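# Ease more slack from the one taut lead past its clamp

## Task

Among five leads, only one is under tension, and it cannot be spotted by eye, so find it by handling the leads. Draw extra length of that tight lead out from behind its clamp so that at least 3 cm more of it remains out after release. The clamp only stays open while the handle lined up with that lead (marked with the same letter as the lead's port) is held raised. Raising a handle breaks its seal, so raise no handle except that one. No plug may come free at any moment, however briefly, or the task fails. The result must hold on its own without the robot holding it, and at the end the grippers must release and move away.

## Robot and tools

Robot: two xArm7 arms, left_arm and right_arm, each with a parallel two-finger gripper. Bases in the scene frame: left_arm at (+0.038, +0.290, 0) m, quat_wxyz (+0.997, 0, 0, +0.072); right_arm at (+0.053, -0.356, 0) m, quat_wxyz (+1.000, 0, 0, -0.031). The names are labels only, not image sides.

Scene frame: origin on the table top midway between the arms, +x out over the table, +z up, left_arm on the +y side. Reported gripper positions are in metres and can be slightly wrong, more so at long reach. Gripper frame: fingers point along its +z, close along its y. end_effector_position is the point between the closed finger pads, roughly 2 cm short of the tips; closing pushes the tips about 10 mm further along +z.

Row format (shared by execute_actions and move): one flat list of 14 numbers, each in [-1, 1]: dx, dy, dz, rx, ry, rz, opening for left_arm, then the same seven for right_arm. Send all 14 even if one arm stays put. dx..rz are an offset, not a pose, expressed in that gripper's own axes; 1.0 equals 0.6 m of travel or 180 degrees, and rx, ry, rz form a single rotation vector. Opening is absolute: +1 fully open (0.084 m), -1 closed.

execute_actions(actions): a list of actions; each action is a table of up to 15 rows, one row per 1/30 s step; a short table repeats its final row to fill 15 steps. Every row's offset is measured from the gripper's measured pose at the start of that action (for the first action in a call, the last pose a result reported), not from the prior row. Each step the command is clipped to within 70 mm and 16 degrees of the current pose, so large offsets need several actions; after an action the arm goes no farther than its last clipped pose. An empty list just returns state and images.

move(target, speed, blocking): target is one 14-number row, offsets from the pose in the latest result that showed one. Both grippers travel straight lines that finish together, lasting 0.5 to 10 s (cut off at 10 s). speed is m/s, 0.002 to 0.5, default 0.25; rotation up to twice that in rad/s. Paths ignore obstacles and the other arm, and grippers can lag, drift or overshoot speed, especially near full extension. The opening is sent at the start. The result adds a move: line with the ending (done, off_target, moving, held, fault), active limits (paced = clipped command; held = some steps blocked, after which the arm may surge) and each gripper's distance to its target. blocking=false returns after 0.5 s while motion continues; use wait(0) to check, and call wait or stop before any new actions or moves.

wait(seconds): 0 to 10 s, arms keep their last command; returns early if a running move ends. stop: brakes a running move (needs braking room; fingers keep moving). zoom_image(camera, region): closer look at [x0, y0, x1, y1] pixels of cam_head_left, cam_head_right, cam_left_wrist or cam_right_wrist (each 504x504, origin top-left, region at most 504x504). read_manual(section): licence texts only. finished_scene(scene): ends the current scene by its number after the last command is held; irreversible; reports success and gives the next task. Replying without a tool call ends everything.

Results: a state line per arm (position, quat_wxyz, linear and angular velocity), grip_measured (finger opening on the command scale), Hand target lines (where the controller is now steering), optional step readings with HELD marks where a row was held back, pose unreachable lines (clearance check altered a command), MOTOR HOT warnings from 65 °C and OVER-TEMPERATURE FAULT at 80 °C, when that arm brakes until cool. Camera images and changed calibrations are attached.

Gripping: to hold something, keep commanding an opening clearly below grip_measured; lower squeezes harder (about 24 N per pad max for parts up to ~6 cm). Fast closing can press harder. Resending grip_measured keeps a light hold.

To keep an arm still, send it the offset back to its desired pose in the first call of a reply and zeros afterwards, with the right opening. While you think, the simulation keeps running on the last command.

Avoid: lifting any handle other than the one matching the tight lead's port letter; yanking a lead so a plug unseats even briefly; knocking anything off the table; arms colliding or pressing each other; hard or fast contact (speed and how far a target lies past contact both raise force). Contact torque reaching a joint limit (waist and shoulder 44, upper arm roll/elbow/forearm roll 26.4, wrist pitch and roll 17.6 N m) triggers a torque fault: the arm backs off, freezes 10 s and drops the rest of the call. Joint ranges in rad: waist and rolls ±6.283, shoulder -2.059 to 2.094, elbow -0.192 to 3.927, wrist pitch -1.693 to 3.142. Hold loads briefly to limit motor heating. A passing disturbance may occasionally nudge loose objects. Finish by opening the grippers and withdrawing so the lead stays out on its own.

Each tool is called as a command line: name --argument value for each argument, lists and objects as JSON in quotes; but a table of rows of numbers goes row by row, as --pt "numbers of a row", without its own name.

## Session

execute_actions --actions '[]'

Scene clock: 0.00 s.
left_arm: end_effector_position=(+0.1392, +0.0277, +0.2536) grip_measured=+1.00 end_effector_quat_wxyz=(+0.428, +0.884, -0.054, -0.178) end_effector_velocity=(-0.000, +0.000, -0.000) end_effector_angular_velocity=(-0.000, -0.000, -0.001) | right_arm: end_effector_position=(+0.4516, -0.3808, +0.2483) grip_measured=+1.00 end_effector_quat_wxyz=(+0.002, +1.000, -0.029, -0.001) end_effector_velocity=(+0.000, -0.001, +0.000) end_effector_angular_velocity=(+0.000, -0.002, -0.003)
Joint positions: left_arm=[-1.08  -1.071  0.397  0.166 -0.688  1.045 -0.259  0.084] | right_arm=[-0.001 -0.249  0.003  0.916 -0.003  1.167 -0.001  0.084]
Joint velocities: left_arm=[-0.001 -0.     0.001  0.     0.     0.     0.     0.   ] | right_arm=[-0.001 -0.    -0.001  0.     0.    -0.002  0.001 -0.   ]
Motor temperatures (°C, as the motors report them): left_arm=[32 32 34 35 32 34 39] | right_arm=[31 30 37 33 33 36 34]
Hand target (left_arm): +0.139, +0.028, +0.254; +0.428, +0.884, -0.054, -0.178
Hand target (right_arm): +0.452, -0.381, +0.248; +0.002, +1.000, -0.029, -0.001

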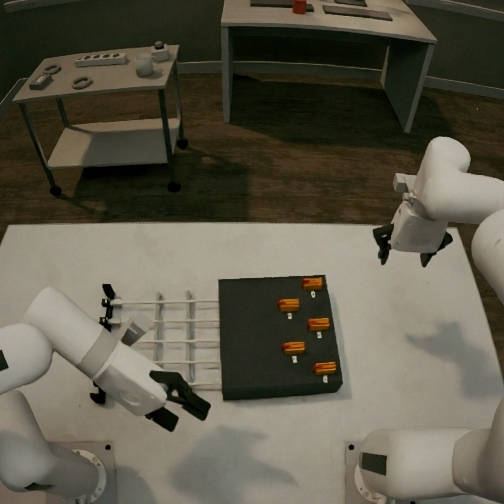

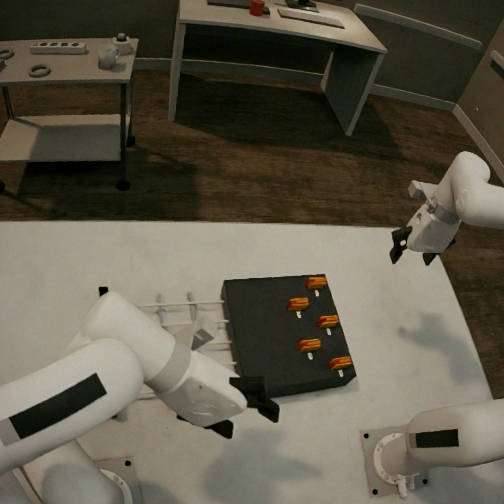

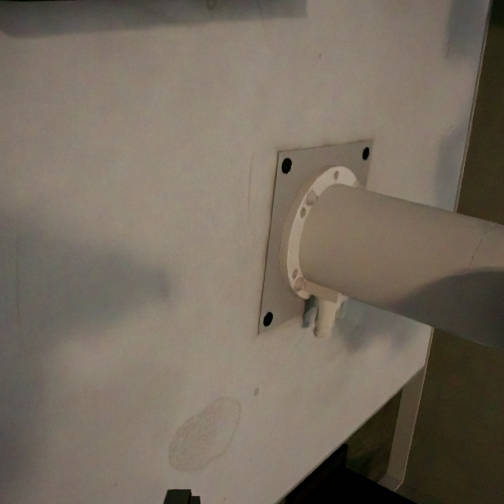

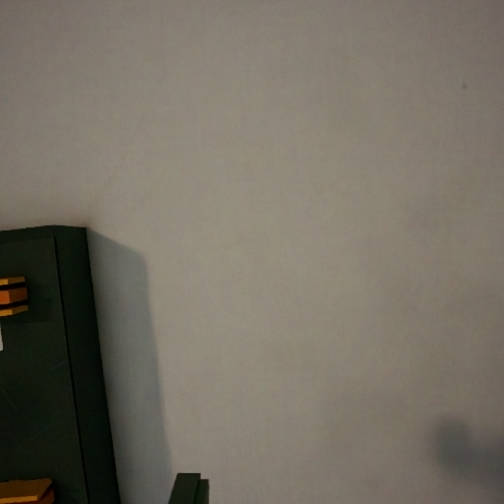

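move --target '[0.267,-0.009,-0.284,0.131,0.318,-0.492,1,0,0,0,0,0,0,1]' --speed 0.4

zoom_image --camera "cam_head_left" --region '[60,250,360,430]'

Scene clock: 4.30 s.
left_arm: end_effector_position=(+0.3499, +0.1180, +0.3038) grip_measured=+1.00 end_effector_quat_wxyz=(+0.001, +0.707, +0.707, -0.001) end_effector_velocity=(+0.001, -0.000, +0.000) end_effector_angular_velocity=(+0.009, +0.007, +0.007) | right_arm: end_effector_position=(+0.4516, -0.3808, +0.2483) grip_measured=+1.00 end_effector_quat_wxyz=(+0.002, +1.000, -0.029, -0.001) end_effector_velocity=(-0.000, +0.001, -0.000) end_effector_angular_velocity=(-0.000, +0.001, +0.002)
Joint positions: left_arm=[-0.348 -0.434 -0.243  0.928 -0.106  1.35  -1.971  0.084] | right_arm=[-0.001 -0.249  0.003  0.916 -0.003  1.167 -0.001  0.084]
Joint velocities: left_arm=[ 0.003  0.011 -0.005  0.012  0.006  0.011 -0.011  0.   ] | right_arm=[ 0.001  0.     0.     0.    -0.     0.001 -0.     0.   ]
Motor temperatures (°C, as the motors report them): left_arm=[32 32 34 36 32 34 39] | right_arm=[31 30 37 34 33 36 34]
Hand target (left_arm): +0.350, +0.118, +0.304; +0.000, +0.707, +0.707, -0.001
Hand target (right_arm): +0.452, -0.381, +0.248; +0.002, +1.000, -0.029, -0.001
Off the commanded pose (left_arm): 0.001 m, 0 deg.
Off the commanded pose (right_arm): 0.000 m, 0 deg.
move: done
camera_calibration (this result's frames):
cam_left_wrist: T_world_to_cam=[[0.999722, -0.00451375, 0.0231308, -0.331214], [-0.00474156, -0.999941, 0.00980316, 0.186429], [0.0230852, -0.00991011, -0.999684, 0.430773], [0, 0, 0, 1]] pos_world=[0.322061, 0.189192, 0.43647]
cam_right_wrist: T_world_to_cam=[[-0.0482595, -0.998835, 0.000002491, -0.323207], [-0.998601, 0.0482483, 0.0216559, 0.534418], [-0.0216308, 0.00104262, -0.999765, 0.38961], [0, 0, 0, 1]] pos_world=[0.5265, -0.349022, 0.377946]

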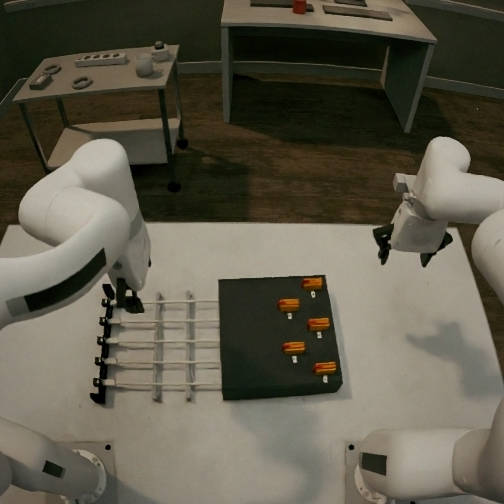

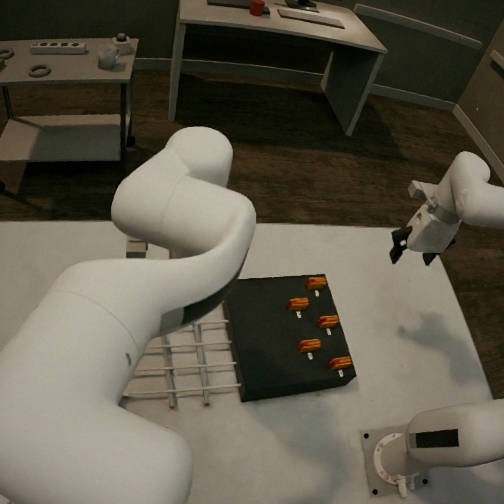

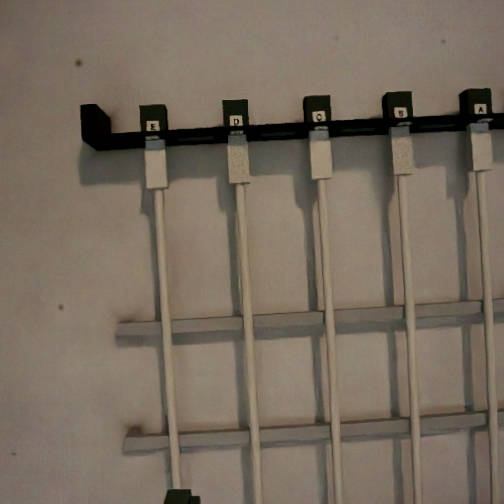

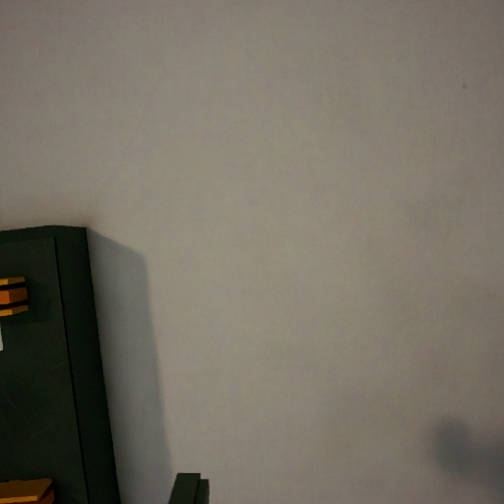

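Region (60, 250, 360, 430) of cam_head_left's 504x504 image, scaled by 1.680, with more detail than that image has; it fills the top 302 rows of this view, and the rest is white.

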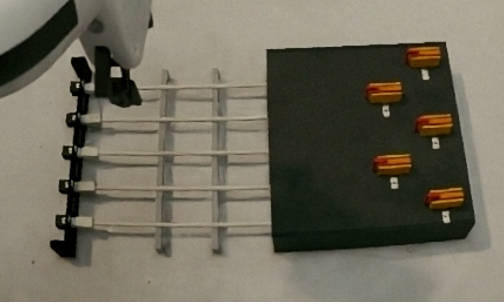

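move --target '[-0.015,-0.075,0.33,0,0,0,-1,0,0,0,0,0,0,1]' --speed 0.3

zoom_image --camera "cam_head_left" --region '[80,270,240,430]'

Scene clock: 6.53 s.
left_arm: end_effector_position=(+0.3046, +0.1082, +0.1063) grip_measured=-1.00 end_effector_quat_wxyz=(+0.001, +0.708, +0.706, -0.001) end_effector_velocity=(+0.001, -0.001, -0.003) end_effector_angular_velocity=(+0.001, +0.000, +0.001) | right_arm: end_effector_position=(+0.4516, -0.3808, +0.2483) grip_measured=+1.00 end_effector_quat_wxyz=(+0.002, +1.000, -0.029, -0.001) end_effector_velocity=(-0.000, +0.001, +0.000) end_effector_angular_velocity=(-0.000, -0.000, +0.004)
Joint positions: left_arm=[-0.401 -0.328 -0.355  0.42  -0.171  0.734 -2.035  0.   ] | right_arm=[-0.001 -0.249  0.003  0.916 -0.003  1.167 -0.001  0.084]
Joint velocities: left_arm=[ 0.002  0.012 -0.003  0.     0.004 -0.012 -0.005  0.   ] | right_arm=[ 0.003 -0.001  0.001 -0.    -0.     0.001 -0.     0.   ]
Motor temperatures (°C, as the motors report them): left_arm=[32 32 34 37 32 34 39] | right_arm=[31 30 37 34 33 36 34]
Hand target (left_arm): +0.305, +0.108, +0.106; +0.001, +0.708, +0.706, -0.001
Hand target (right_arm): +0.452, -0.381, +0.248; +0.002, +1.000, -0.029, -0.001
Off the commanded pose (left_arm): 0.001 m, 0 deg.
Off the commanded pose (right_arm): 0.000 m, 0 deg.
move: done; limits=paced
camera_calibration (this result's frames):
cam_left_wrist: T_world_to_cam=[[0.999713, -0.00556297, 0.0232925, -0.281256], [-0.00579746, -0.999933, 0.0100117, 0.178683], [0.0232353, -0.0101439, -0.999679, 0.234258], [0, 0, 0, 1]] pos_world=[0.276769, 0.179483, 0.238945]
cam_right_wrist: T_world_to_cam=[[-0.0482595, -0.998835, 0.0000024424, -0.323207], [-0.998601, 0.0482483, 0.0216559, 0.534418], [-0.0216308, 0.00104267, -0.999765, 0.38961], [0, 0, 0, 1]] pos_world=[0.5265, -0.349022, 0.377946]

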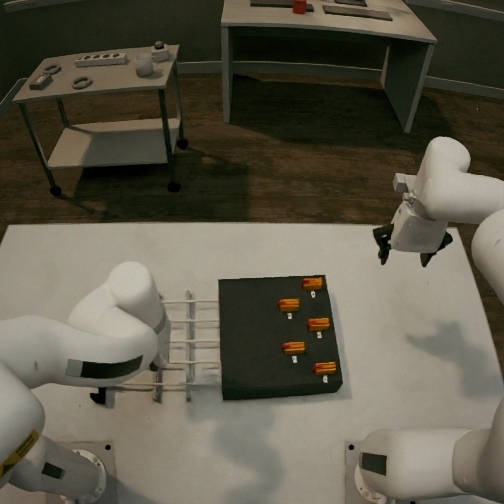

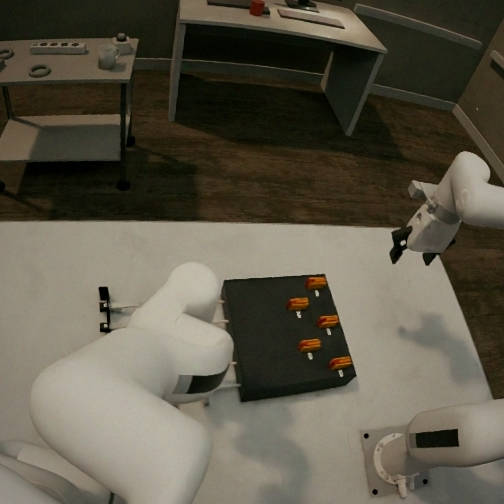

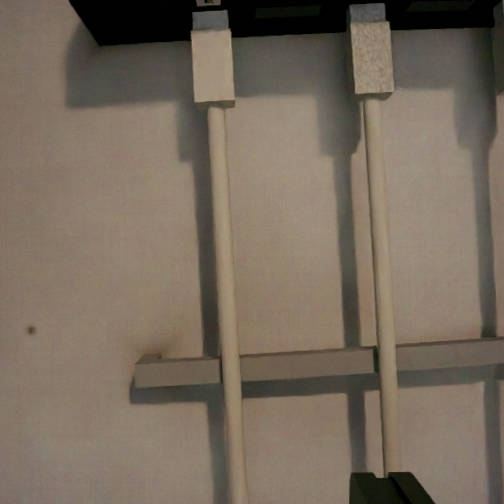

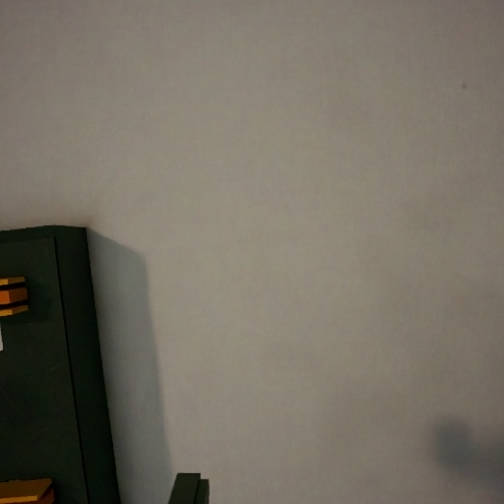

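Region (80, 270, 240, 430) of cam_head_left's 504x504 image, scaled by 3.150, with more detail than that image has.

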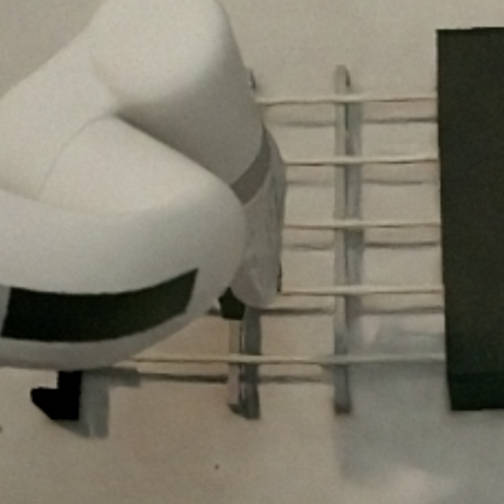

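move --target '[-0.01,-0.046,0.05,0,0,0,-0.45,0,0,0,0,0,0,1]'

move --target '[0,0,0.07,0,0,0,-0.45,0,0,0,0,0,0,1]' --speed 0.08

move --target '[0,0,0,0,0,0,-1,0,0,0,0,0,0,1]'

move --target '[0.02,0,0,0,0,0,-1,0,0,0,0,0,0,1]' --speed 0.02

Scene clock: 8.07 s.
left_arm: end_effector_position=(+0.2772, +0.1022, +0.0767) grip_measured=-0.47 end_effector_quat_wxyz=(+0.001, +0.708, +0.706, -0.001) end_effector_velocity=(-0.001, -0.001, -0.002) end_effector_angular_velocity=(-0.001, -0.001, +0.002) | right_arm: end_effector_position=(+0.4516, -0.3808, +0.2483) grip_measured=+1.00 end_effector_quat_wxyz=(+0.002, +1.000, -0.029, -0.001) end_effector_velocity=(+0.000, -0.001, -0.001) end_effector_angular_velocity=(+0.000, +0.001, +0.000)
Joint positions: left_arm=[-0.441 -0.311 -0.401  0.329 -0.208  0.625 -2.08   0.024] | right_arm=[-0.001 -0.249  0.003  0.916 -0.003  1.167 -0.001  0.084]
Joint velocities: left_arm=[-0.002  0.005 -0.004 -0.005 -0.002 -0.011 -0.005  0.   ] | right_arm=[ 0.     0.002 -0.001 -0.    -0.    -0.001 -0.001  0.   ]
Motor temperatures (°C, as the motors report them): left_arm=[32 32 34 37 32 34 39] | right_arm=[31 30 37 34 33 36 34]
Hand target (left_arm): +0.277, +0.102, +0.076; +0.001, +0.708, +0.706, -0.001
Hand target (right_arm): +0.452, -0.381, +0.248; +0.002, +1.000, -0.029, -0.001
Off the commanded pose (left_arm): 0.000 m, 0 deg.
Off the commanded pose (right_arm): 0.000 m, 0 deg.
move: done
camera_calibration (this result's frames):
cam_left_wrist: T_world_to_cam=[[0.999711, -0.0055717, 0.0234054, -0.253242], [-0.00580797, -0.999933, 0.0100389, 0.172832], [0.0233479, -0.0101719, -0.999676, 0.205163], [0, 0, 0, 1]] pos_world=[0.249382, 0.173496, 0.209288]
cam_right_wrist: T_world_to_cam=[[-0.0482595, -0.998835, 0.000002436, -0.323207], [-0.998601, 0.0482483, 0.0216558, 0.534418], [-0.0216307, 0.00104267, -0.999765, 0.38961], [0, 0, 0, 1]] pos_world=[0.5265, -0.349022, 0.377946]

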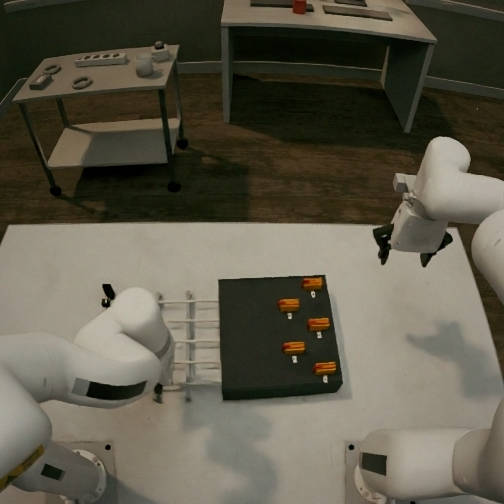

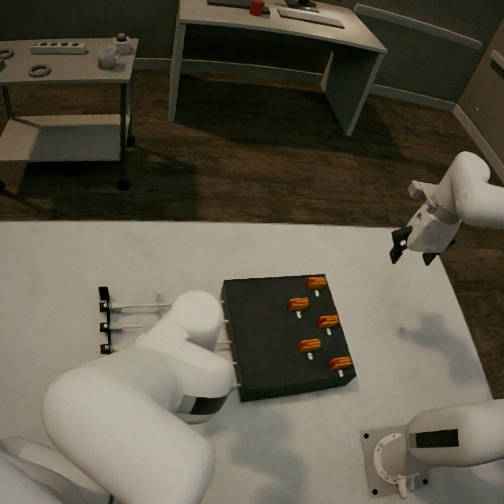

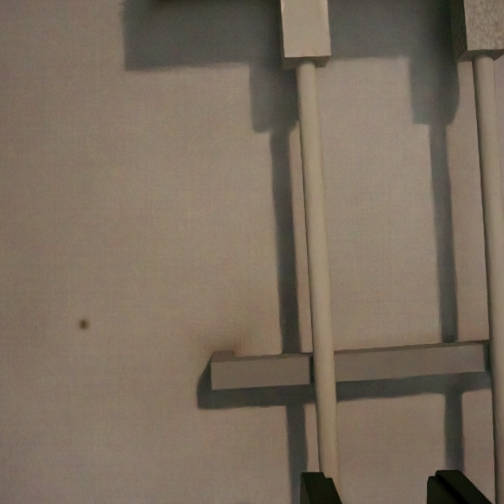

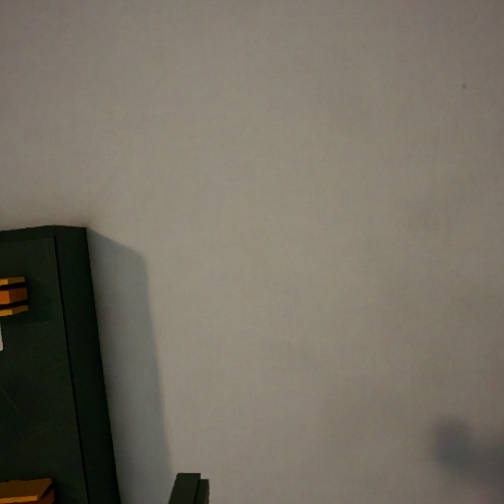

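Scene clock: 9.17 s.
left_arm: end_effector_position=(+0.2771, +0.1020, +0.0351) grip_measured=-0.47 end_effector_quat_wxyz=(+0.001, +0.708, +0.706, -0.001) end_effector_velocity=(+0.001, +0.000, -0.003) end_effector_angular_velocity=(+0.002, -0.001, +0.000) | right_arm: end_effector_position=(+0.4516, -0.3808, +0.2483) grip_measured=+1.00 end_effector_quat_wxyz=(+0.002, +1.000, -0.029, -0.001) end_effector_velocity=(+0.000, -0.000, +0.000) end_effector_angular_velocity=(-0.000, -0.001, -0.000)
Joint positions: left_arm=[-0.409 -0.145 -0.432  0.303 -0.148  0.436 -2.127  0.024] | right_arm=[-0.001 -0.249  0.003  0.916 -0.003  1.167 -0.001  0.084]
Joint velocities: left_arm=[ 0.007  0.014 -0.004  0.002  0.015 -0.011 -0.011 -0.   ] | right_arm=[-0.002 -0.     0.001  0.     0.    -0.    -0.001 -0.   ]
Motor temperatures (°C, as the motors report them): left_arm=[32 32 34 37 32 34 39] | right_arm=[31 30 37 35 33 36 34]
Hand target (left_arm): +0.277, +0.102, +0.035; +0.001, +0.708, +0.706, -0.001
Hand target (right_arm): +0.452, -0.381, +0.248; +0.002, +1.000, -0.029, -0.001
Off the commanded pose (left_arm): 0.000 m, 0 deg.
Off the commanded pose (right_arm): 0.000 m, 0 deg.
move: done
camera_calibration (this result's frames):
cam_left_wrist: T_world_to_cam=[[0.999709, -0.00589862, 0.0234029, -0.252107], [-0.00614645, -0.999926, 0.0105323, 0.173127], [0.023339, -0.0106731, -0.999671, 0.163664], [0, 0, 0, 1]] pos_world=[0.249278, 0.173374, 0.167686]
cam_right_wrist: T_world_to_cam=[[-0.0482596, -0.998835, 0.0000024476, -0.323207], [-0.998601, 0.0482483, 0.0216559, 0.534418], [-0.0216308, 0.00104266, -0.999765, 0.38961], [0, 0, 0, 1]] pos_world=[0.5265, -0.349022, 0.377946]

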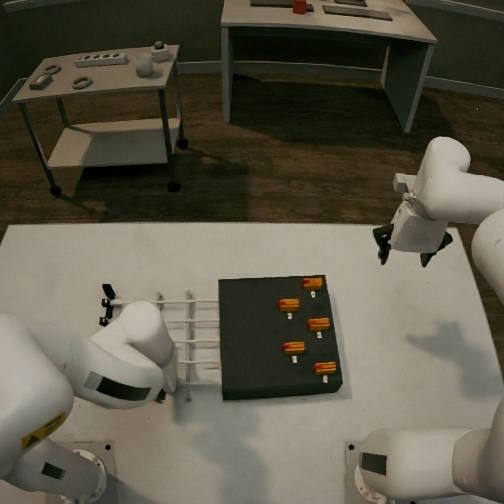

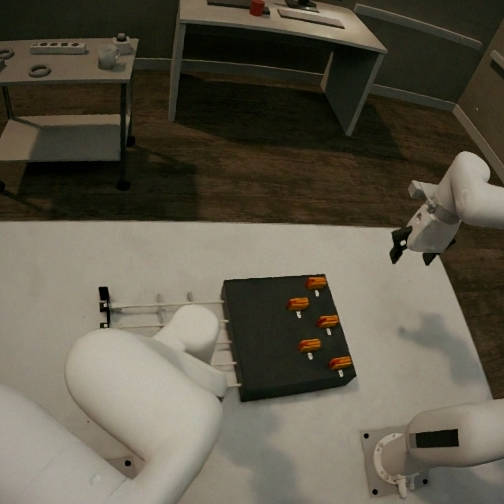

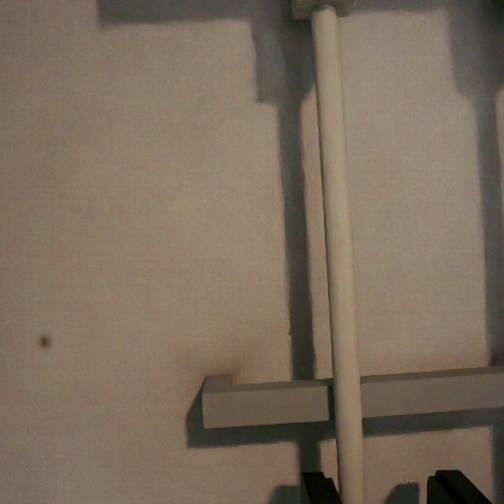

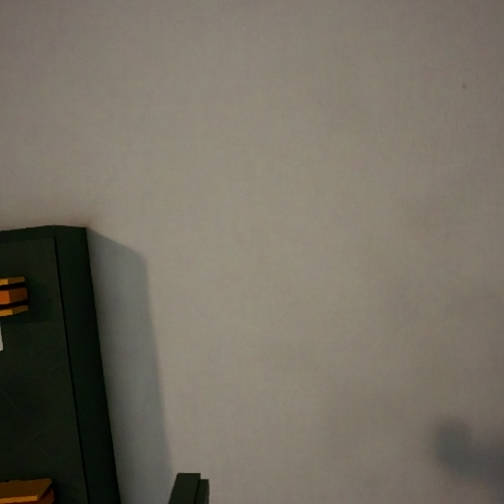

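Scene clock: 9.67 s.
left_arm: end_effector_position=(+0.2770, +0.1021, +0.0350) grip_measured=-0.88 end_effector_quat_wxyz=(+0.001, +0.708, +0.706, -0.001) end_effector_velocity=(+0.000, -0.000, +0.000) end_effector_angular_velocity=(-0.000, -0.001, -0.000) | right_arm: end_effector_position=(+0.4516, -0.3808, +0.2483) grip_measured=+1.00 end_effector_quat_wxyz=(+0.002, +1.000, -0.029, -0.001) end_effector_velocity=(+0.000, -0.000, -0.000) end_effector_angular_velocity=(-0.000, +0.001, -0.000)
Joint positions: left_arm=[-0.409 -0.145 -0.432  0.303 -0.148  0.437 -2.127  0.005] | right_arm=[-0.001 -0.249  0.003  0.916 -0.003  1.167 -0.001  0.084]
Joint velocities: left_arm=[-0.    -0.    -0.     0.     0.    -0.001 -0.     0.   ] | right_arm=[-0.     0.001 -0.    -0.    -0.    -0.    -0.    -0.   ]
Motor temperatures (°C, as the motors report them): left_arm=[32 32 34 37 32 34 39] | right_arm=[31 30 37 35 33 36 34]
Hand target (left_arm): +0.277, +0.102, +0.035; +0.001, +0.708, +0.706, -0.001
Hand target (right_arm): +0.452, -0.381, +0.248; +0.002, +1.000, -0.029, -0.001
Off the commanded pose (left_arm): 0.000 m, 0 deg.
Off the commanded pose (right_arm): 0.000 m, 0 deg.
move: done
camera_calibration (this result's frames):
cam_left_wrist: T_world_to_cam=[[0.999713, -0.00579948, 0.0232234, -0.252056], [-0.00604226, -0.999928, 0.0103977, 0.173184], [0.0231614, -0.010535, -0.999676, 0.163649], [0, 0, 0, 1]] pos_world=[0.24924, 0.173434, 0.167649]
cam_right_wrist: T_world_to_cam=[[-0.0482594, -0.998835, 0.0000025289, -0.323207], [-0.998601, 0.0482481, 0.0216561, 0.534418], [-0.0216309, 0.00104258, -0.999765, 0.38961], [0, 0, 0, 1]] pos_world=[0.5265, -0.349022, 0.377946]

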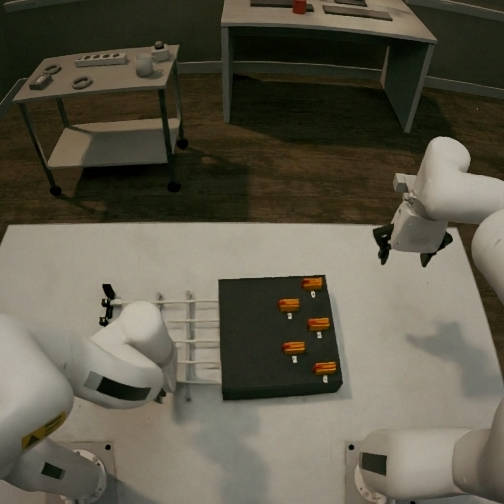

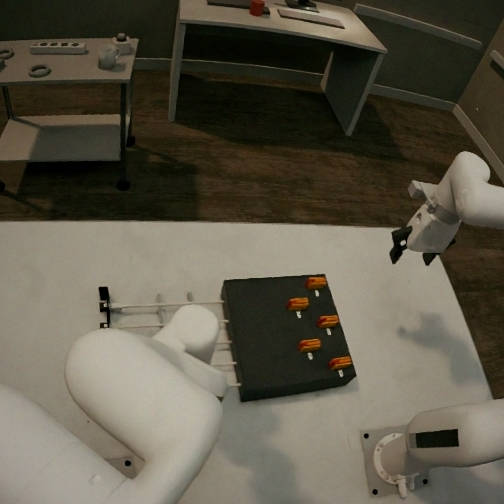

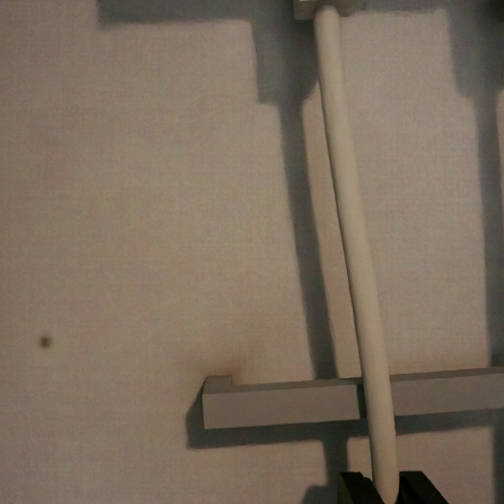

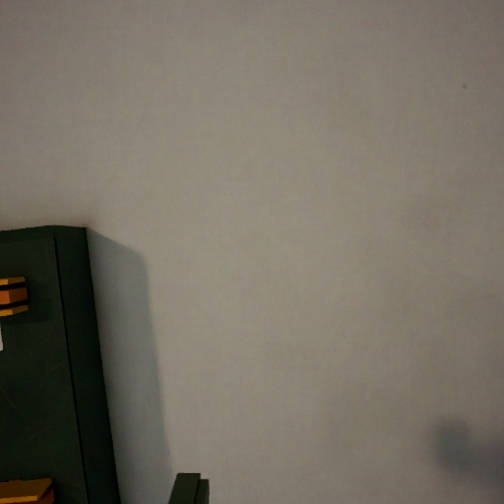

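Scene clock: 10.60 s.
left_arm: end_effector_position=(+0.2770, +0.1137, +0.0350) grip_measured=-0.88 end_effector_quat_wxyz=(+0.001, +0.708, +0.706, -0.001) end_effector_velocity=(-0.000, +0.002, +0.000) end_effector_angular_velocity=(-0.001, +0.000, -0.001) | right_arm: end_effector_position=(+0.4516, -0.3808, +0.2483) grip_measured=+1.00 end_effector_quat_wxyz=(+0.002, +1.000, -0.029, -0.001) end_effector_velocity=(+0.000, +0.001, +0.000) end_effector_angular_velocity=(+0.000, -0.001, +0.001)
Joint positions: left_arm=[-0.405 -0.168 -0.411  0.279 -0.163  0.436 -2.086  0.005] | right_arm=[-0.001 -0.249  0.003  0.916 -0.003  1.167 -0.001  0.084]
Joint velocities: left_arm=[-0.    -0.005  0.006 -0.005 -0.004 -0.     0.011 -0.   ] | right_arm=[ 0.002 -0.001 -0.001  0.     0.    -0.     0.    -0.   ]
Motor temperatures (°C, as the motors report them): left_arm=[32 32 34 37 32 34 39] | right_arm=[31 30 37 35 33 36 34]
Hand target (left_arm): +0.277, +0.114, +0.035; +0.001, +0.708, +0.706, -0.001
Hand target (right_arm): +0.452, -0.381, +0.248; +0.002, +1.000, -0.029, -0.001
Off the commanded pose (left_arm): 0.000 m, 0 deg.
Off the commanded pose (right_arm): 0.000 m, 0 deg.
move: done
camera_calibration (this result's frames):
cam_left_wrist: T_world_to_cam=[[0.999715, -0.00577948, 0.0231579, -0.251959], [-0.00601999, -0.999929, 0.0103295, 0.184834], [0.0230965, -0.010466, -0.999678, 0.163718], [0, 0, 0, 1]] pos_world=[0.249219, 0.185078, 0.167591]
cam_right_wrist: T_world_to_cam=[[-0.0482595, -0.998835, 0.0000024543, -0.323207], [-0.998601, 0.0482482, 0.0216557, 0.534418], [-0.0216306, 0.00104264, -0.999765, 0.38961], [0, 0, 0, 1]] pos_world=[0.5265, -0.349022, 0.377946]

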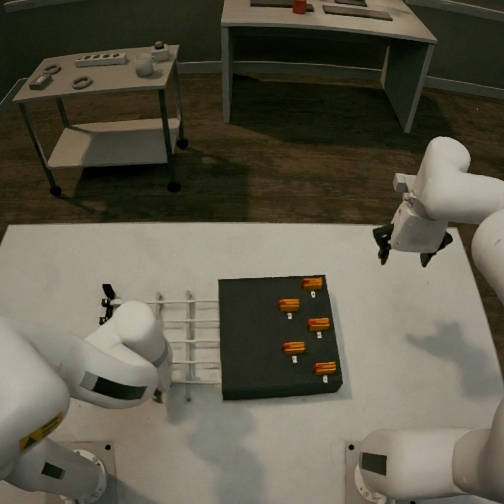

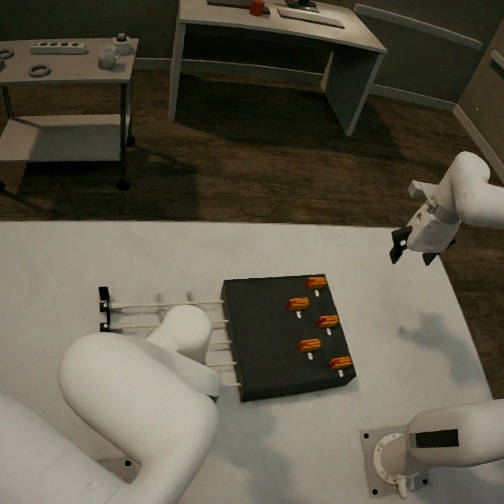

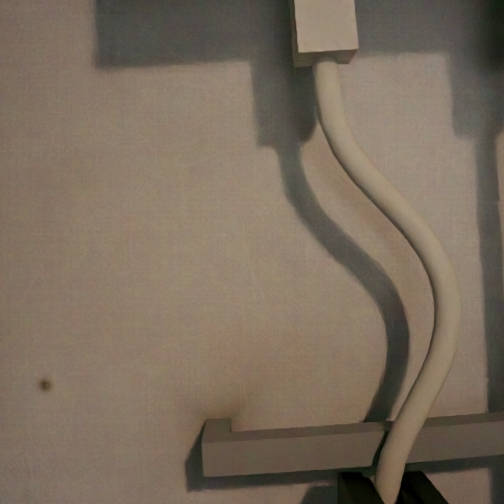

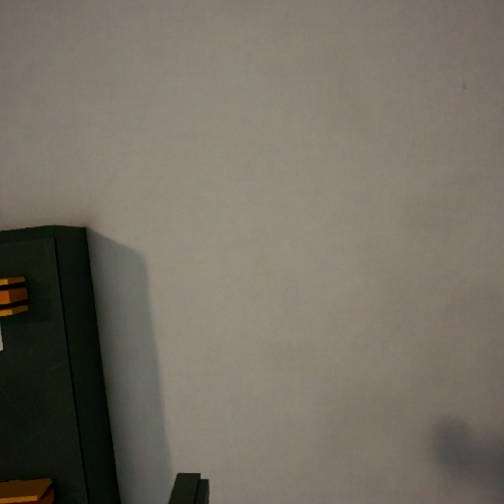

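execute_actions --actions '[[[0,0,0,0,0,0,-0.45,0,0,0,0,0,0,1]],[[0,0,-0.06,0,0,0,-0.45,0,0,0,0,0,0,1]],[[-0.02,0.076,0,0,0,0,-0.45,0,0,0,0,0,0,1]],[[0,0,0,0,0,0,-0.45,0,0,0,0,0,0,1]],[[0,0,0.06,0,0,0,-0.45,0,0,0,0,0,0,1]],[[0,0,0,0,0,0,-0.45,0,0,0,0,0,0,1]]]'

execute_actions --actions '[[[0,0,0,0,0,0,-1,0,0,0,0,0,0,1]],[[0.01,0,0,0,0,0,-1,0,0,0,0,0,0,1]],[[0.01,0,0,0,0,0,-1,0,0,0,0,0,0,1]]]'

Scene clock: 14.20 s.
left_arm: end_effector_position=(+0.3201, +0.1022, +0.0360) grip_measured=-0.47 end_effector_quat_wxyz=(+0.004, +0.708, +0.706, -0.002) end_effector_velocity=(-0.000, -0.000, +0.000) end_effector_angular_velocity=(-0.000, -0.000, -0.001) | right_arm: end_effector_position=(+0.4516, -0.3808, +0.2483) grip_measured=+1.00 end_effector_quat_wxyz=(+0.002, +1.000, -0.029, -0.001) end_effector_velocity=(-0.000, +0.001, +0.000) end_effector_angular_velocity=(-0.000, +0.000, +0.002)
Joint positions: left_arm=[-0.345 -0.037 -0.39   0.416 -0.046  0.444 -2.116  0.024] | right_arm=[-0.001 -0.249  0.003  0.916 -0.003  1.167 -0.001  0.084]
Joint velocities: left_arm=[ 0.    -0.002 -0.    -0.    -0.002  0.001  0.002 -0.   ] | right_arm=[ 0.    -0.     0.001  0.    -0.     0.001 -0.    -0.   ]
Motor temperatures (°C, as the motors report them): left_arm=[32 32 34 37 32 34 39] | right_arm=[31 30 37 35 33 36 34]
Hand target (left_arm): +0.320, +0.102, +0.036; +0.004, +0.708, +0.706, -0.002
Hand target (right_arm): +0.452, -0.381, +0.248; +0.002, +1.000, -0.029, -0.001
Off the commanded pose (left_arm): 0.000 m, 0 deg.
Off the commanded pose (right_arm): 0.000 m, 0 deg.
Step readings (end_effector_position; steps 1 to 15: 1st action; 16 to 30: 2nd action; 31 to 45: 3rd action; 46 to 60: 4th action; 61 to 75: 5th action; 76 to 90: 6th action):
0: left_arm (+0.2770, +0.1141, +0.0350) | right_arm (+0.4516, -0.3808, +0.2483)
1: left_arm (+0.2770, +0.1141, +0.0350) | right_arm (+0.4516, -0.3808, +0.2483)
2: left_arm (+0.2769, +0.1142, +0.0349) | right_arm (+0.4516, -0.3808, +0.2483)
4: left_arm (+0.2765, +0.1147, +0.0345) | right_arm (+0.4516, -0.3808, +0.2483)
8: left_arm (+0.2764, +0.1147, +0.0345) | right_arm (+0.4516, -0.3808, +0.2483)
15: left_arm (+0.2769, +0.1140, +0.0349) | right_arm (+0.4516, -0.3808, +0.2483)
16: left_arm (+0.2769, +0.1139, +0.0349) | right_arm (+0.4516, -0.3808, +0.2483)
17: left_arm (+0.2767, +0.1140, +0.0355) | right_arm (+0.4516, -0.3808, +0.2483)
19: left_arm (+0.2767, +0.1141, +0.0413) | right_arm (+0.4516, -0.3808, +0.2483)
23: left_arm (+0.2794, +0.1116, +0.0579) | right_arm (+0.4516, -0.3808, +0.2483)
30: left_arm (+0.2775, +0.1134, +0.0681) | right_arm (+0.4516, -0.3808, +0.2483)
31: left_arm (+0.2774, +0.1136, +0.0687) | right_arm (+0.4516, -0.3808, +0.2483)
32: left_arm (+0.2783, +0.1135, +0.0693) | right_arm (+0.4516, -0.3808, +0.2483)
34: left_arm (+0.2872, +0.1115, +0.0707) | right_arm (+0.4516, -0.3808, +0.2483)
38: left_arm (+0.3093, +0.1071, +0.0726) | right_arm (+0.4516, -0.3808, +0.2483)
45: left_arm (+0.3205, +0.1027, +0.0692) | right_arm (+0.4516, -0.3808, +0.2483)
46: left_arm (+0.3210, +0.1024, +0.0690) | right_arm (+0.4516, -0.3808, +0.2483)
47: left_arm (+0.3213, +0.1023, +0.0688) | right_arm (+0.4516, -0.3808, +0.2483)
49: left_arm (+0.3212, +0.1023, +0.0689) | right_arm (+0.4516, -0.3808, +0.2483)
53: left_arm (+0.3207, +0.1025, +0.0691) | right_arm (+0.4516, -0.3808, +0.2483)
60: left_arm (+0.3205, +0.1027, +0.0692) | right_arm (+0.4516, -0.3808, +0.2483)
61: left_arm (+0.3205, +0.1027, +0.0691) | right_arm (+0.4516, -0.3808, +0.2483)
62: left_arm (+0.3208, +0.1025, +0.0685) | right_arm (+0.4516, -0.3808, +0.2483)
64: left_arm (+0.3207, +0.1022, +0.0621) | right_arm (+0.4516, -0.3808, +0.2483)
68: left_arm (+0.3167, +0.1040, +0.0448) | right_arm (+0.4516, -0.3808, +0.2483)
75: left_arm (+0.3201, +0.1022, +0.0361) | right_arm (+0.4516, -0.3808, +0.2483)
76: left_arm (+0.3203, +0.1022, +0.0356) | right_arm (+0.4516, -0.3808, +0.2483)
77: left_arm (+0.3204, +0.1023, +0.0353) | right_arm (+0.4516, -0.3808, +0.2483)
79: left_arm (+0.3205, +0.1022, +0.0355) | right_arm (+0.4516, -0.3808, +0.2483)
83: left_arm (+0.3203, +0.1022, +0.0359) | right_arm (+0.4516, -0.3808, +0.2483)
90: end_effector_position above
camera_calibration (this result's frames):
cam_left_wrist: T_world_to_cam=[[0.999668, -0.00607631, 0.0250419, -0.295157], [-0.00647944, -0.99985, 0.0160486, 0.17345], [0.0249407, -0.0162056, -0.999558, 0.163636], [0, 0, 0, 1]] pos_world=[0.292102, 0.174282, 0.168171]
cam_right_wrist: T_world_to_cam=[[-0.0482596, -0.998835, 0.0000024207, -0.323207], [-0.998601, 0.0482483, 0.0216554, 0.534419], [-0.0216303, 0.00104266, -0.999765, 0.38961], [0, 0, 0, 1]] pos_world=[0.5265, -0.349022, 0.377946]

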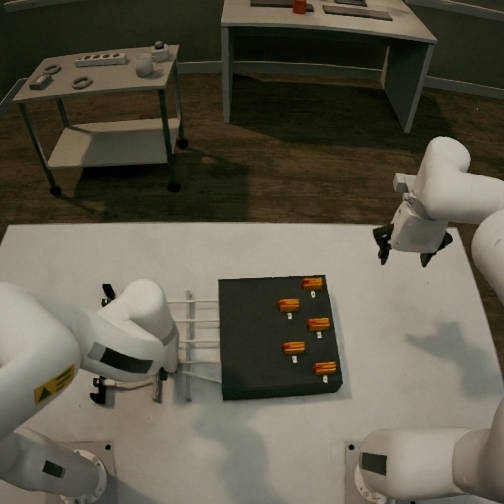

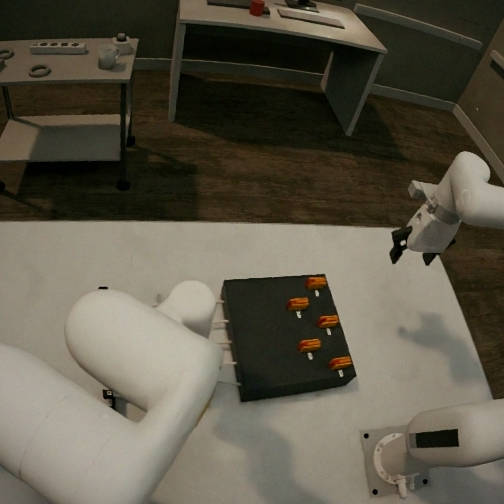

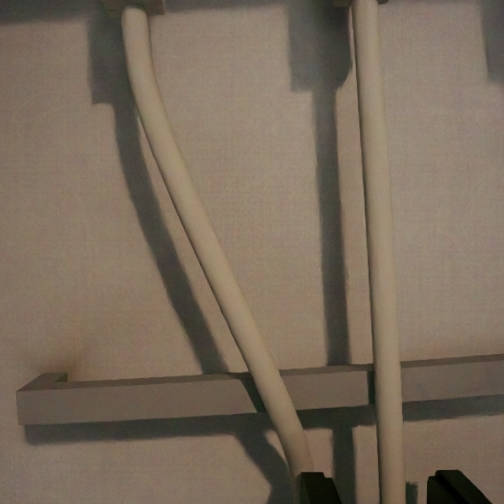

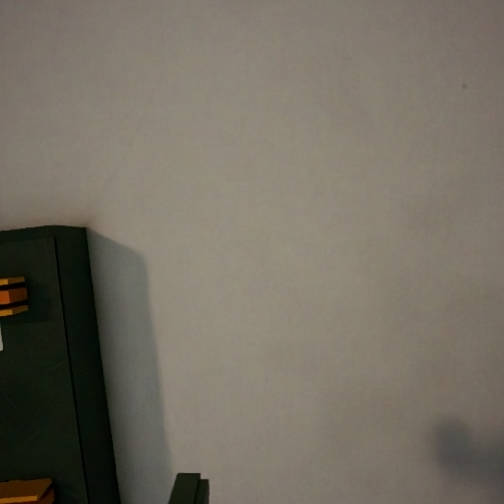

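Scene clock: 15.70 s.
left_arm: end_effector_position=(+0.3222, +0.1094, +0.0380) grip_measured=-0.88 end_effector_quat_wxyz=(+0.009, +0.711, +0.704, -0.001) end_effector_velocity=(+0.005, +0.003, +0.002) end_effector_angular_velocity=(-0.006, -0.008, +0.010) | right_arm: end_effector_position=(+0.4516, -0.3808, +0.2483) grip_measured=+1.00 end_effector_quat_wxyz=(+0.002, +1.000, -0.029, -0.001) end_effector_velocity=(+0.000, +0.000, -0.000) end_effector_angular_velocity=(+0.000, +0.001, -0.000)
Joint positions: left_arm=[-0.336 -0.056 -0.381  0.401 -0.063  0.436 -2.076  0.005] | right_arm=[-0.001 -0.249  0.003  0.916 -0.003  1.167 -0.001  0.084]
Joint velocities: left_arm=[ 0.008 -0.002  0.007  0.003 -0.002 -0.005  0.007  0.   ] | right_arm=[ 0.001  0.001 -0.    -0.    -0.    -0.     0.001 -0.   ]
Motor temperatures (°C, as the motors report them): left_arm=[32 32 34 37 32 34 39] | right_arm=[31 30 37 35 33 36 34]
Hand target (left_arm): +0.321, +0.112, +0.037; +0.006, +0.709, +0.705, -0.002
Hand target (right_arm): +0.452, -0.381, +0.248; +0.002, +1.000, -0.029, -0.001
Off the commanded pose (left_arm): 0.003 m, 0 deg.
Off the commanded pose (right_arm): 0.000 m, 0 deg.
Step readings (end_effector_position; steps 1 to 15: 1st action; 16 to 30: 2nd action; 31 to 45: 3rd action):
0: left_arm (+0.3201, +0.1022, +0.0360) | right_arm (+0.4516, -0.3808, +0.2483)
1: left_arm (+0.3201, +0.1022, +0.0360) | right_arm (+0.4516, -0.3808, +0.2483)
2: left_arm (+0.3200, +0.1022, +0.0360) | right_arm (+0.4516, -0.3808, +0.2483)
4: left_arm (+0.3197, +0.1024, +0.0356) | right_arm (+0.4516, -0.3808, +0.2483)
8: left_arm (+0.3198, +0.1024, +0.0357) | right_arm (+0.4516, -0.3808, +0.2483)
15: left_arm (+0.3200, +0.1024, +0.0359) | right_arm (+0.4516, -0.3808, +0.2483)
16: left_arm (+0.3200, +0.1024, +0.0359) | right_arm (+0.4516, -0.3808, +0.2483)
17: left_arm (+0.3200, +0.1026, +0.0360) | right_arm (+0.4516, -0.3808, +0.2483)
19: left_arm (+0.3206, +0.1031, +0.0365) | right_arm (+0.4516, -0.3808, +0.2483)
23: left_arm (+0.3212, +0.1045, +0.0371) | right_arm (+0.4516, -0.3808, +0.2483)
30: left_arm (+0.3210, +0.1059, +0.0369) | right_arm (+0.4516, -0.3808, +0.2483)
31: left_arm (+0.3209, +0.1061, +0.0369) | right_arm (+0.4516, -0.3808, +0.2483)
32: left_arm (+0.3209, +0.1064, +0.0369) | right_arm (+0.4516, -0.3808, +0.2483)
34: left_arm (+0.3213, +0.1072, +0.0373) | right_arm (+0.4516, -0.3808, +0.2483)
38: left_arm (+0.3219, +0.1083, +0.0379) | right_arm (+0.4516, -0.3808, +0.2483)
45: end_effector_position above
camera_calibration (this result's frames):
cam_left_wrist: T_world_to_cam=[[0.999348, -0.0130067, 0.0336853, -0.296714], [-0.013723, -0.999683, 0.0211228, 0.182815], [0.0333999, -0.0215713, -0.999209, 0.163521], [0, 0, 0, 1]] pos_world=[0.293568, 0.182425, 0.169525]
cam_right_wrist: T_world_to_cam=[[-0.0482595, -0.998835, 0.0000025084, -0.323207], [-0.998601, 0.0482482, 0.0216555, 0.534419], [-0.0216303, 0.00104258, -0.999765, 0.38961], [0, 0, 0, 1]] pos_world=[0.5265, -0.349022, 0.377946]

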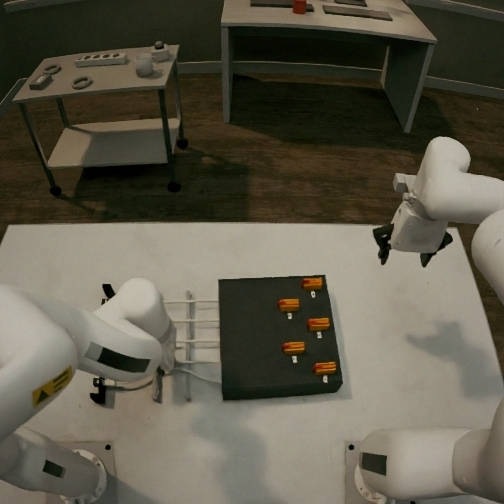

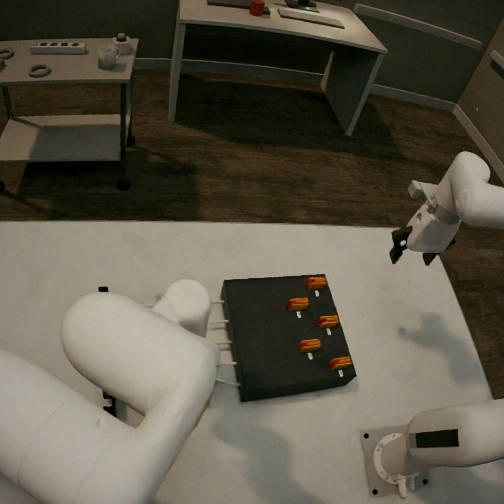

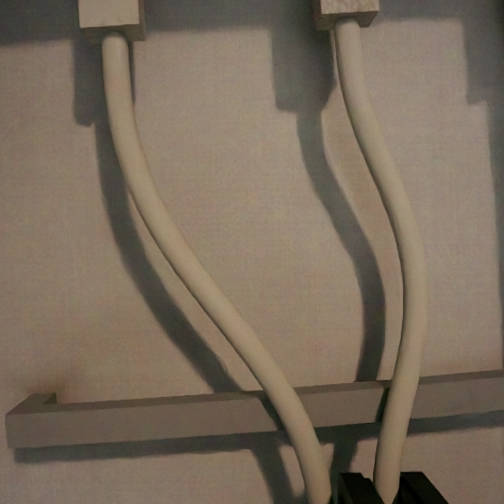

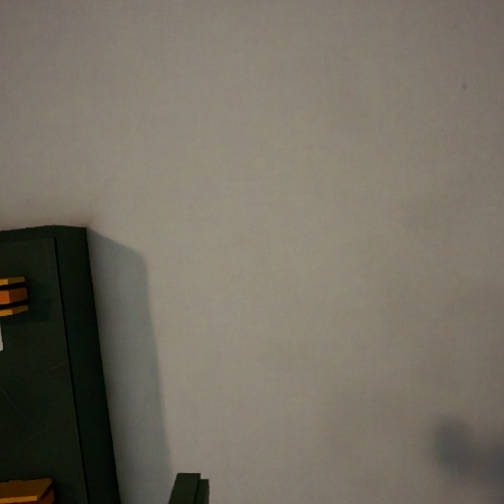

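execute_actions --actions '[[[0,0,0,0,0,0,-0.5,0,0,0,0,0,0,1]],[[0,0,-0.05,0,0,0,-0.5,-0.1,-0.1,0,0,0,0,0]],[[0,0,-0.06,0,0,0,-0.5,-0.1,-0.1,0,0,0,0,0]],[[0,0,-0.03,0,0,0,-0.5,0,-0.1,0,0,0,0,0]]]'

Scene clock: 18.03 s.
left_arm: end_effector_position=(+0.3215, +0.1112, +0.1168) grip_measured=-0.52 end_effector_quat_wxyz=(+0.008, +0.710, +0.705, -0.001) end_effector_velocity=(-0.001, +0.001, +0.005) end_effector_angular_velocity=(+0.000, +0.001, +0.000) | right_arm: end_effector_position=(+0.3492, -0.2046, +0.2463) grip_measured=-0.01 end_effector_quat_wxyz=(+0.001, +1.000, -0.028, -0.003) end_effector_velocity=(+0.009, +0.017, -0.001) end_effector_angular_velocity=(-0.010, -0.000, -0.017)
Joint positions: left_arm=[-0.366 -0.317 -0.346  0.461 -0.164  0.753 -1.997  0.021] | right_arm=[ 0.196 -0.502  0.288  0.72   0.147  1.215  0.391  0.044]
Joint velocities: left_arm=[-0.001 -0.016  0.004  0.006 -0.002  0.022  0.003 -0.   ] | right_arm=[-0.001  0.061  0.039  0.047 -0.005 -0.014  0.058  0.   ]
Motor temperatures (°C, as the motors report them): left_arm=[32 32 34 37 32 34 39] | right_arm=[31 30 37 36 33 36 34]
Hand target (left_arm): +0.321, +0.111, +0.118; +0.008, +0.710, +0.705, -0.001
Hand target (right_arm): +0.350, -0.202, +0.246; +0.002, +1.000, -0.028, -0.003
Off the commanded pose (left_arm): 0.001 m, 0 deg.
Off the commanded pose (right_arm): 0.002 m, 0 deg.
Step readings (end_effector_position; steps 1 to 15: 1st action; 16 to 30: 2nd action; 31 to 45: 3rd action; 46 to 60: 4th action):
0: left_arm (+0.3233, +0.1099, +0.0384) | right_arm (+0.4516, -0.3808, +0.2483)
1: left_arm (+0.3234, +0.1099, +0.0384) | right_arm (+0.4516, -0.3808, +0.2483)
2: left_arm (+0.3226, +0.1119, +0.0377) | right_arm (+0.4516, -0.3808, +0.2483)
4: left_arm (+0.3199, +0.1189, +0.0343) | right_arm (+0.4516, -0.3808, +0.2483)
8: left_arm (+0.3199, +0.1158, +0.0352) | right_arm (+0.4516, -0.3808, +0.2483)
15: left_arm (+0.3216, +0.1108, +0.0374) | right_arm (+0.4516, -0.3808, +0.2483)
16: left_arm (+0.3217, +0.1105, +0.0375) | right_arm (+0.4515, -0.3808, +0.2483)
17: left_arm (+0.3215, +0.1105, +0.0382) | right_arm (+0.4506, -0.3798, +0.2481)
19: left_arm (+0.3213, +0.1107, +0.0440) | right_arm (+0.4413, -0.3701, +0.2467)
23: left_arm (+0.3231, +0.1093, +0.0583) | right_arm (+0.4174, -0.3408, +0.2451)
30: left_arm (+0.3216, +0.1108, +0.0656) | right_arm (+0.3994, -0.3217, +0.2472)
31: left_arm (+0.3215, +0.1109, +0.0660) | right_arm (+0.3984, -0.3207, +0.2474)
32: left_arm (+0.3211, +0.1112, +0.0669) | right_arm (+0.3966, -0.3188, +0.2474)
34: left_arm (+0.3209, +0.1114, +0.0735) | right_arm (+0.3865, -0.3077, +0.2462)
38: left_arm (+0.3234, +0.1095, +0.0908) | right_arm (+0.3630, -0.2804, +0.2442)
45: left_arm (+0.3216, +0.1110, +0.0996) | right_arm (+0.3467, -0.2624, +0.2463)
46: left_arm (+0.3215, +0.1111, +0.1000) | right_arm (+0.3459, -0.2614, +0.2466)
47: left_arm (+0.3211, +0.1113, +0.1009) | right_arm (+0.3456, -0.2593, +0.2469)
49: left_arm (+0.3211, +0.1114, +0.1052) | right_arm (+0.3459, -0.2461, +0.2474)
53: left_arm (+0.3221, +0.1107, +0.1135) | right_arm (+0.3457, -0.2176, +0.2468)
60: end_effector_position above
camera_calibration (this result's frames):
cam_left_wrist: T_world_to_cam=[[0.999433, -0.0103954, 0.0320293, -0.298734], [-0.011038, -0.99974, 0.0199523, 0.182224], [0.0318136, -0.0202945, -0.999288, 0.242728], [0, 0, 0, 1]] pos_world=[0.292854, 0.183997, 0.248488]
cam_right_wrist: T_world_to_cam=[[-0.0462953, -0.998927, -0.00136167, -0.152539], [-0.998589, 0.0462441, 0.0261004, 0.422258], [-0.0260094, 0.00256807, -0.999658, 0.38699], [0, 0, 0, 1]] pos_world=[0.424666, -0.172896, 0.375629]

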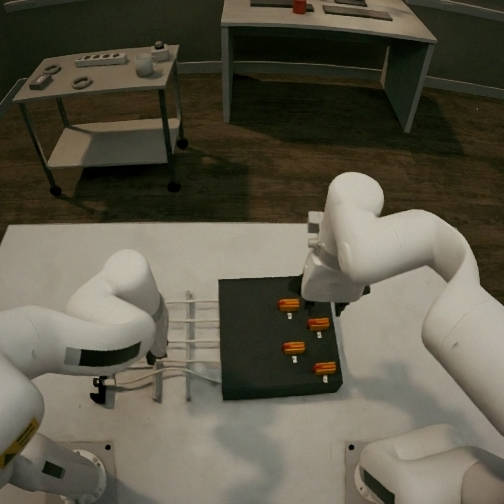

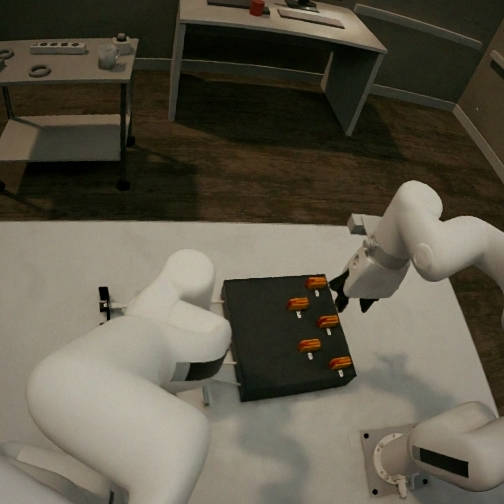

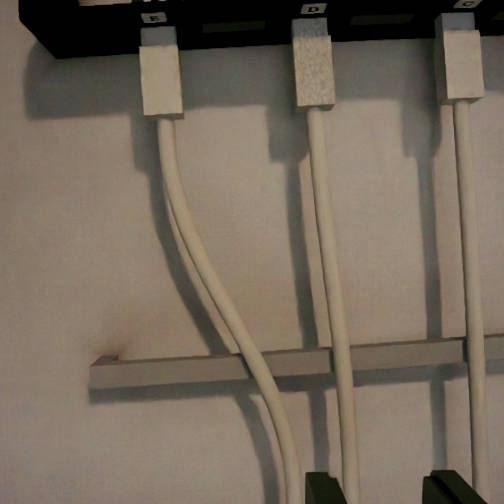

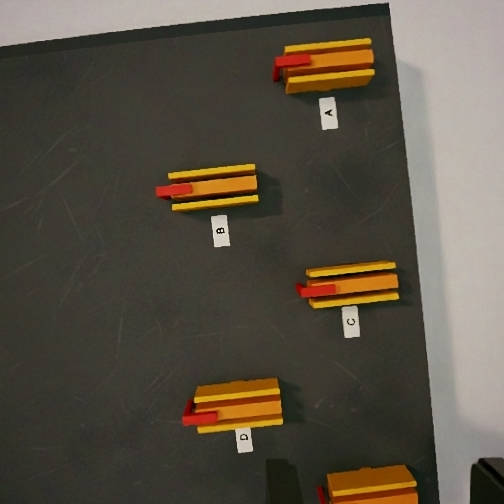

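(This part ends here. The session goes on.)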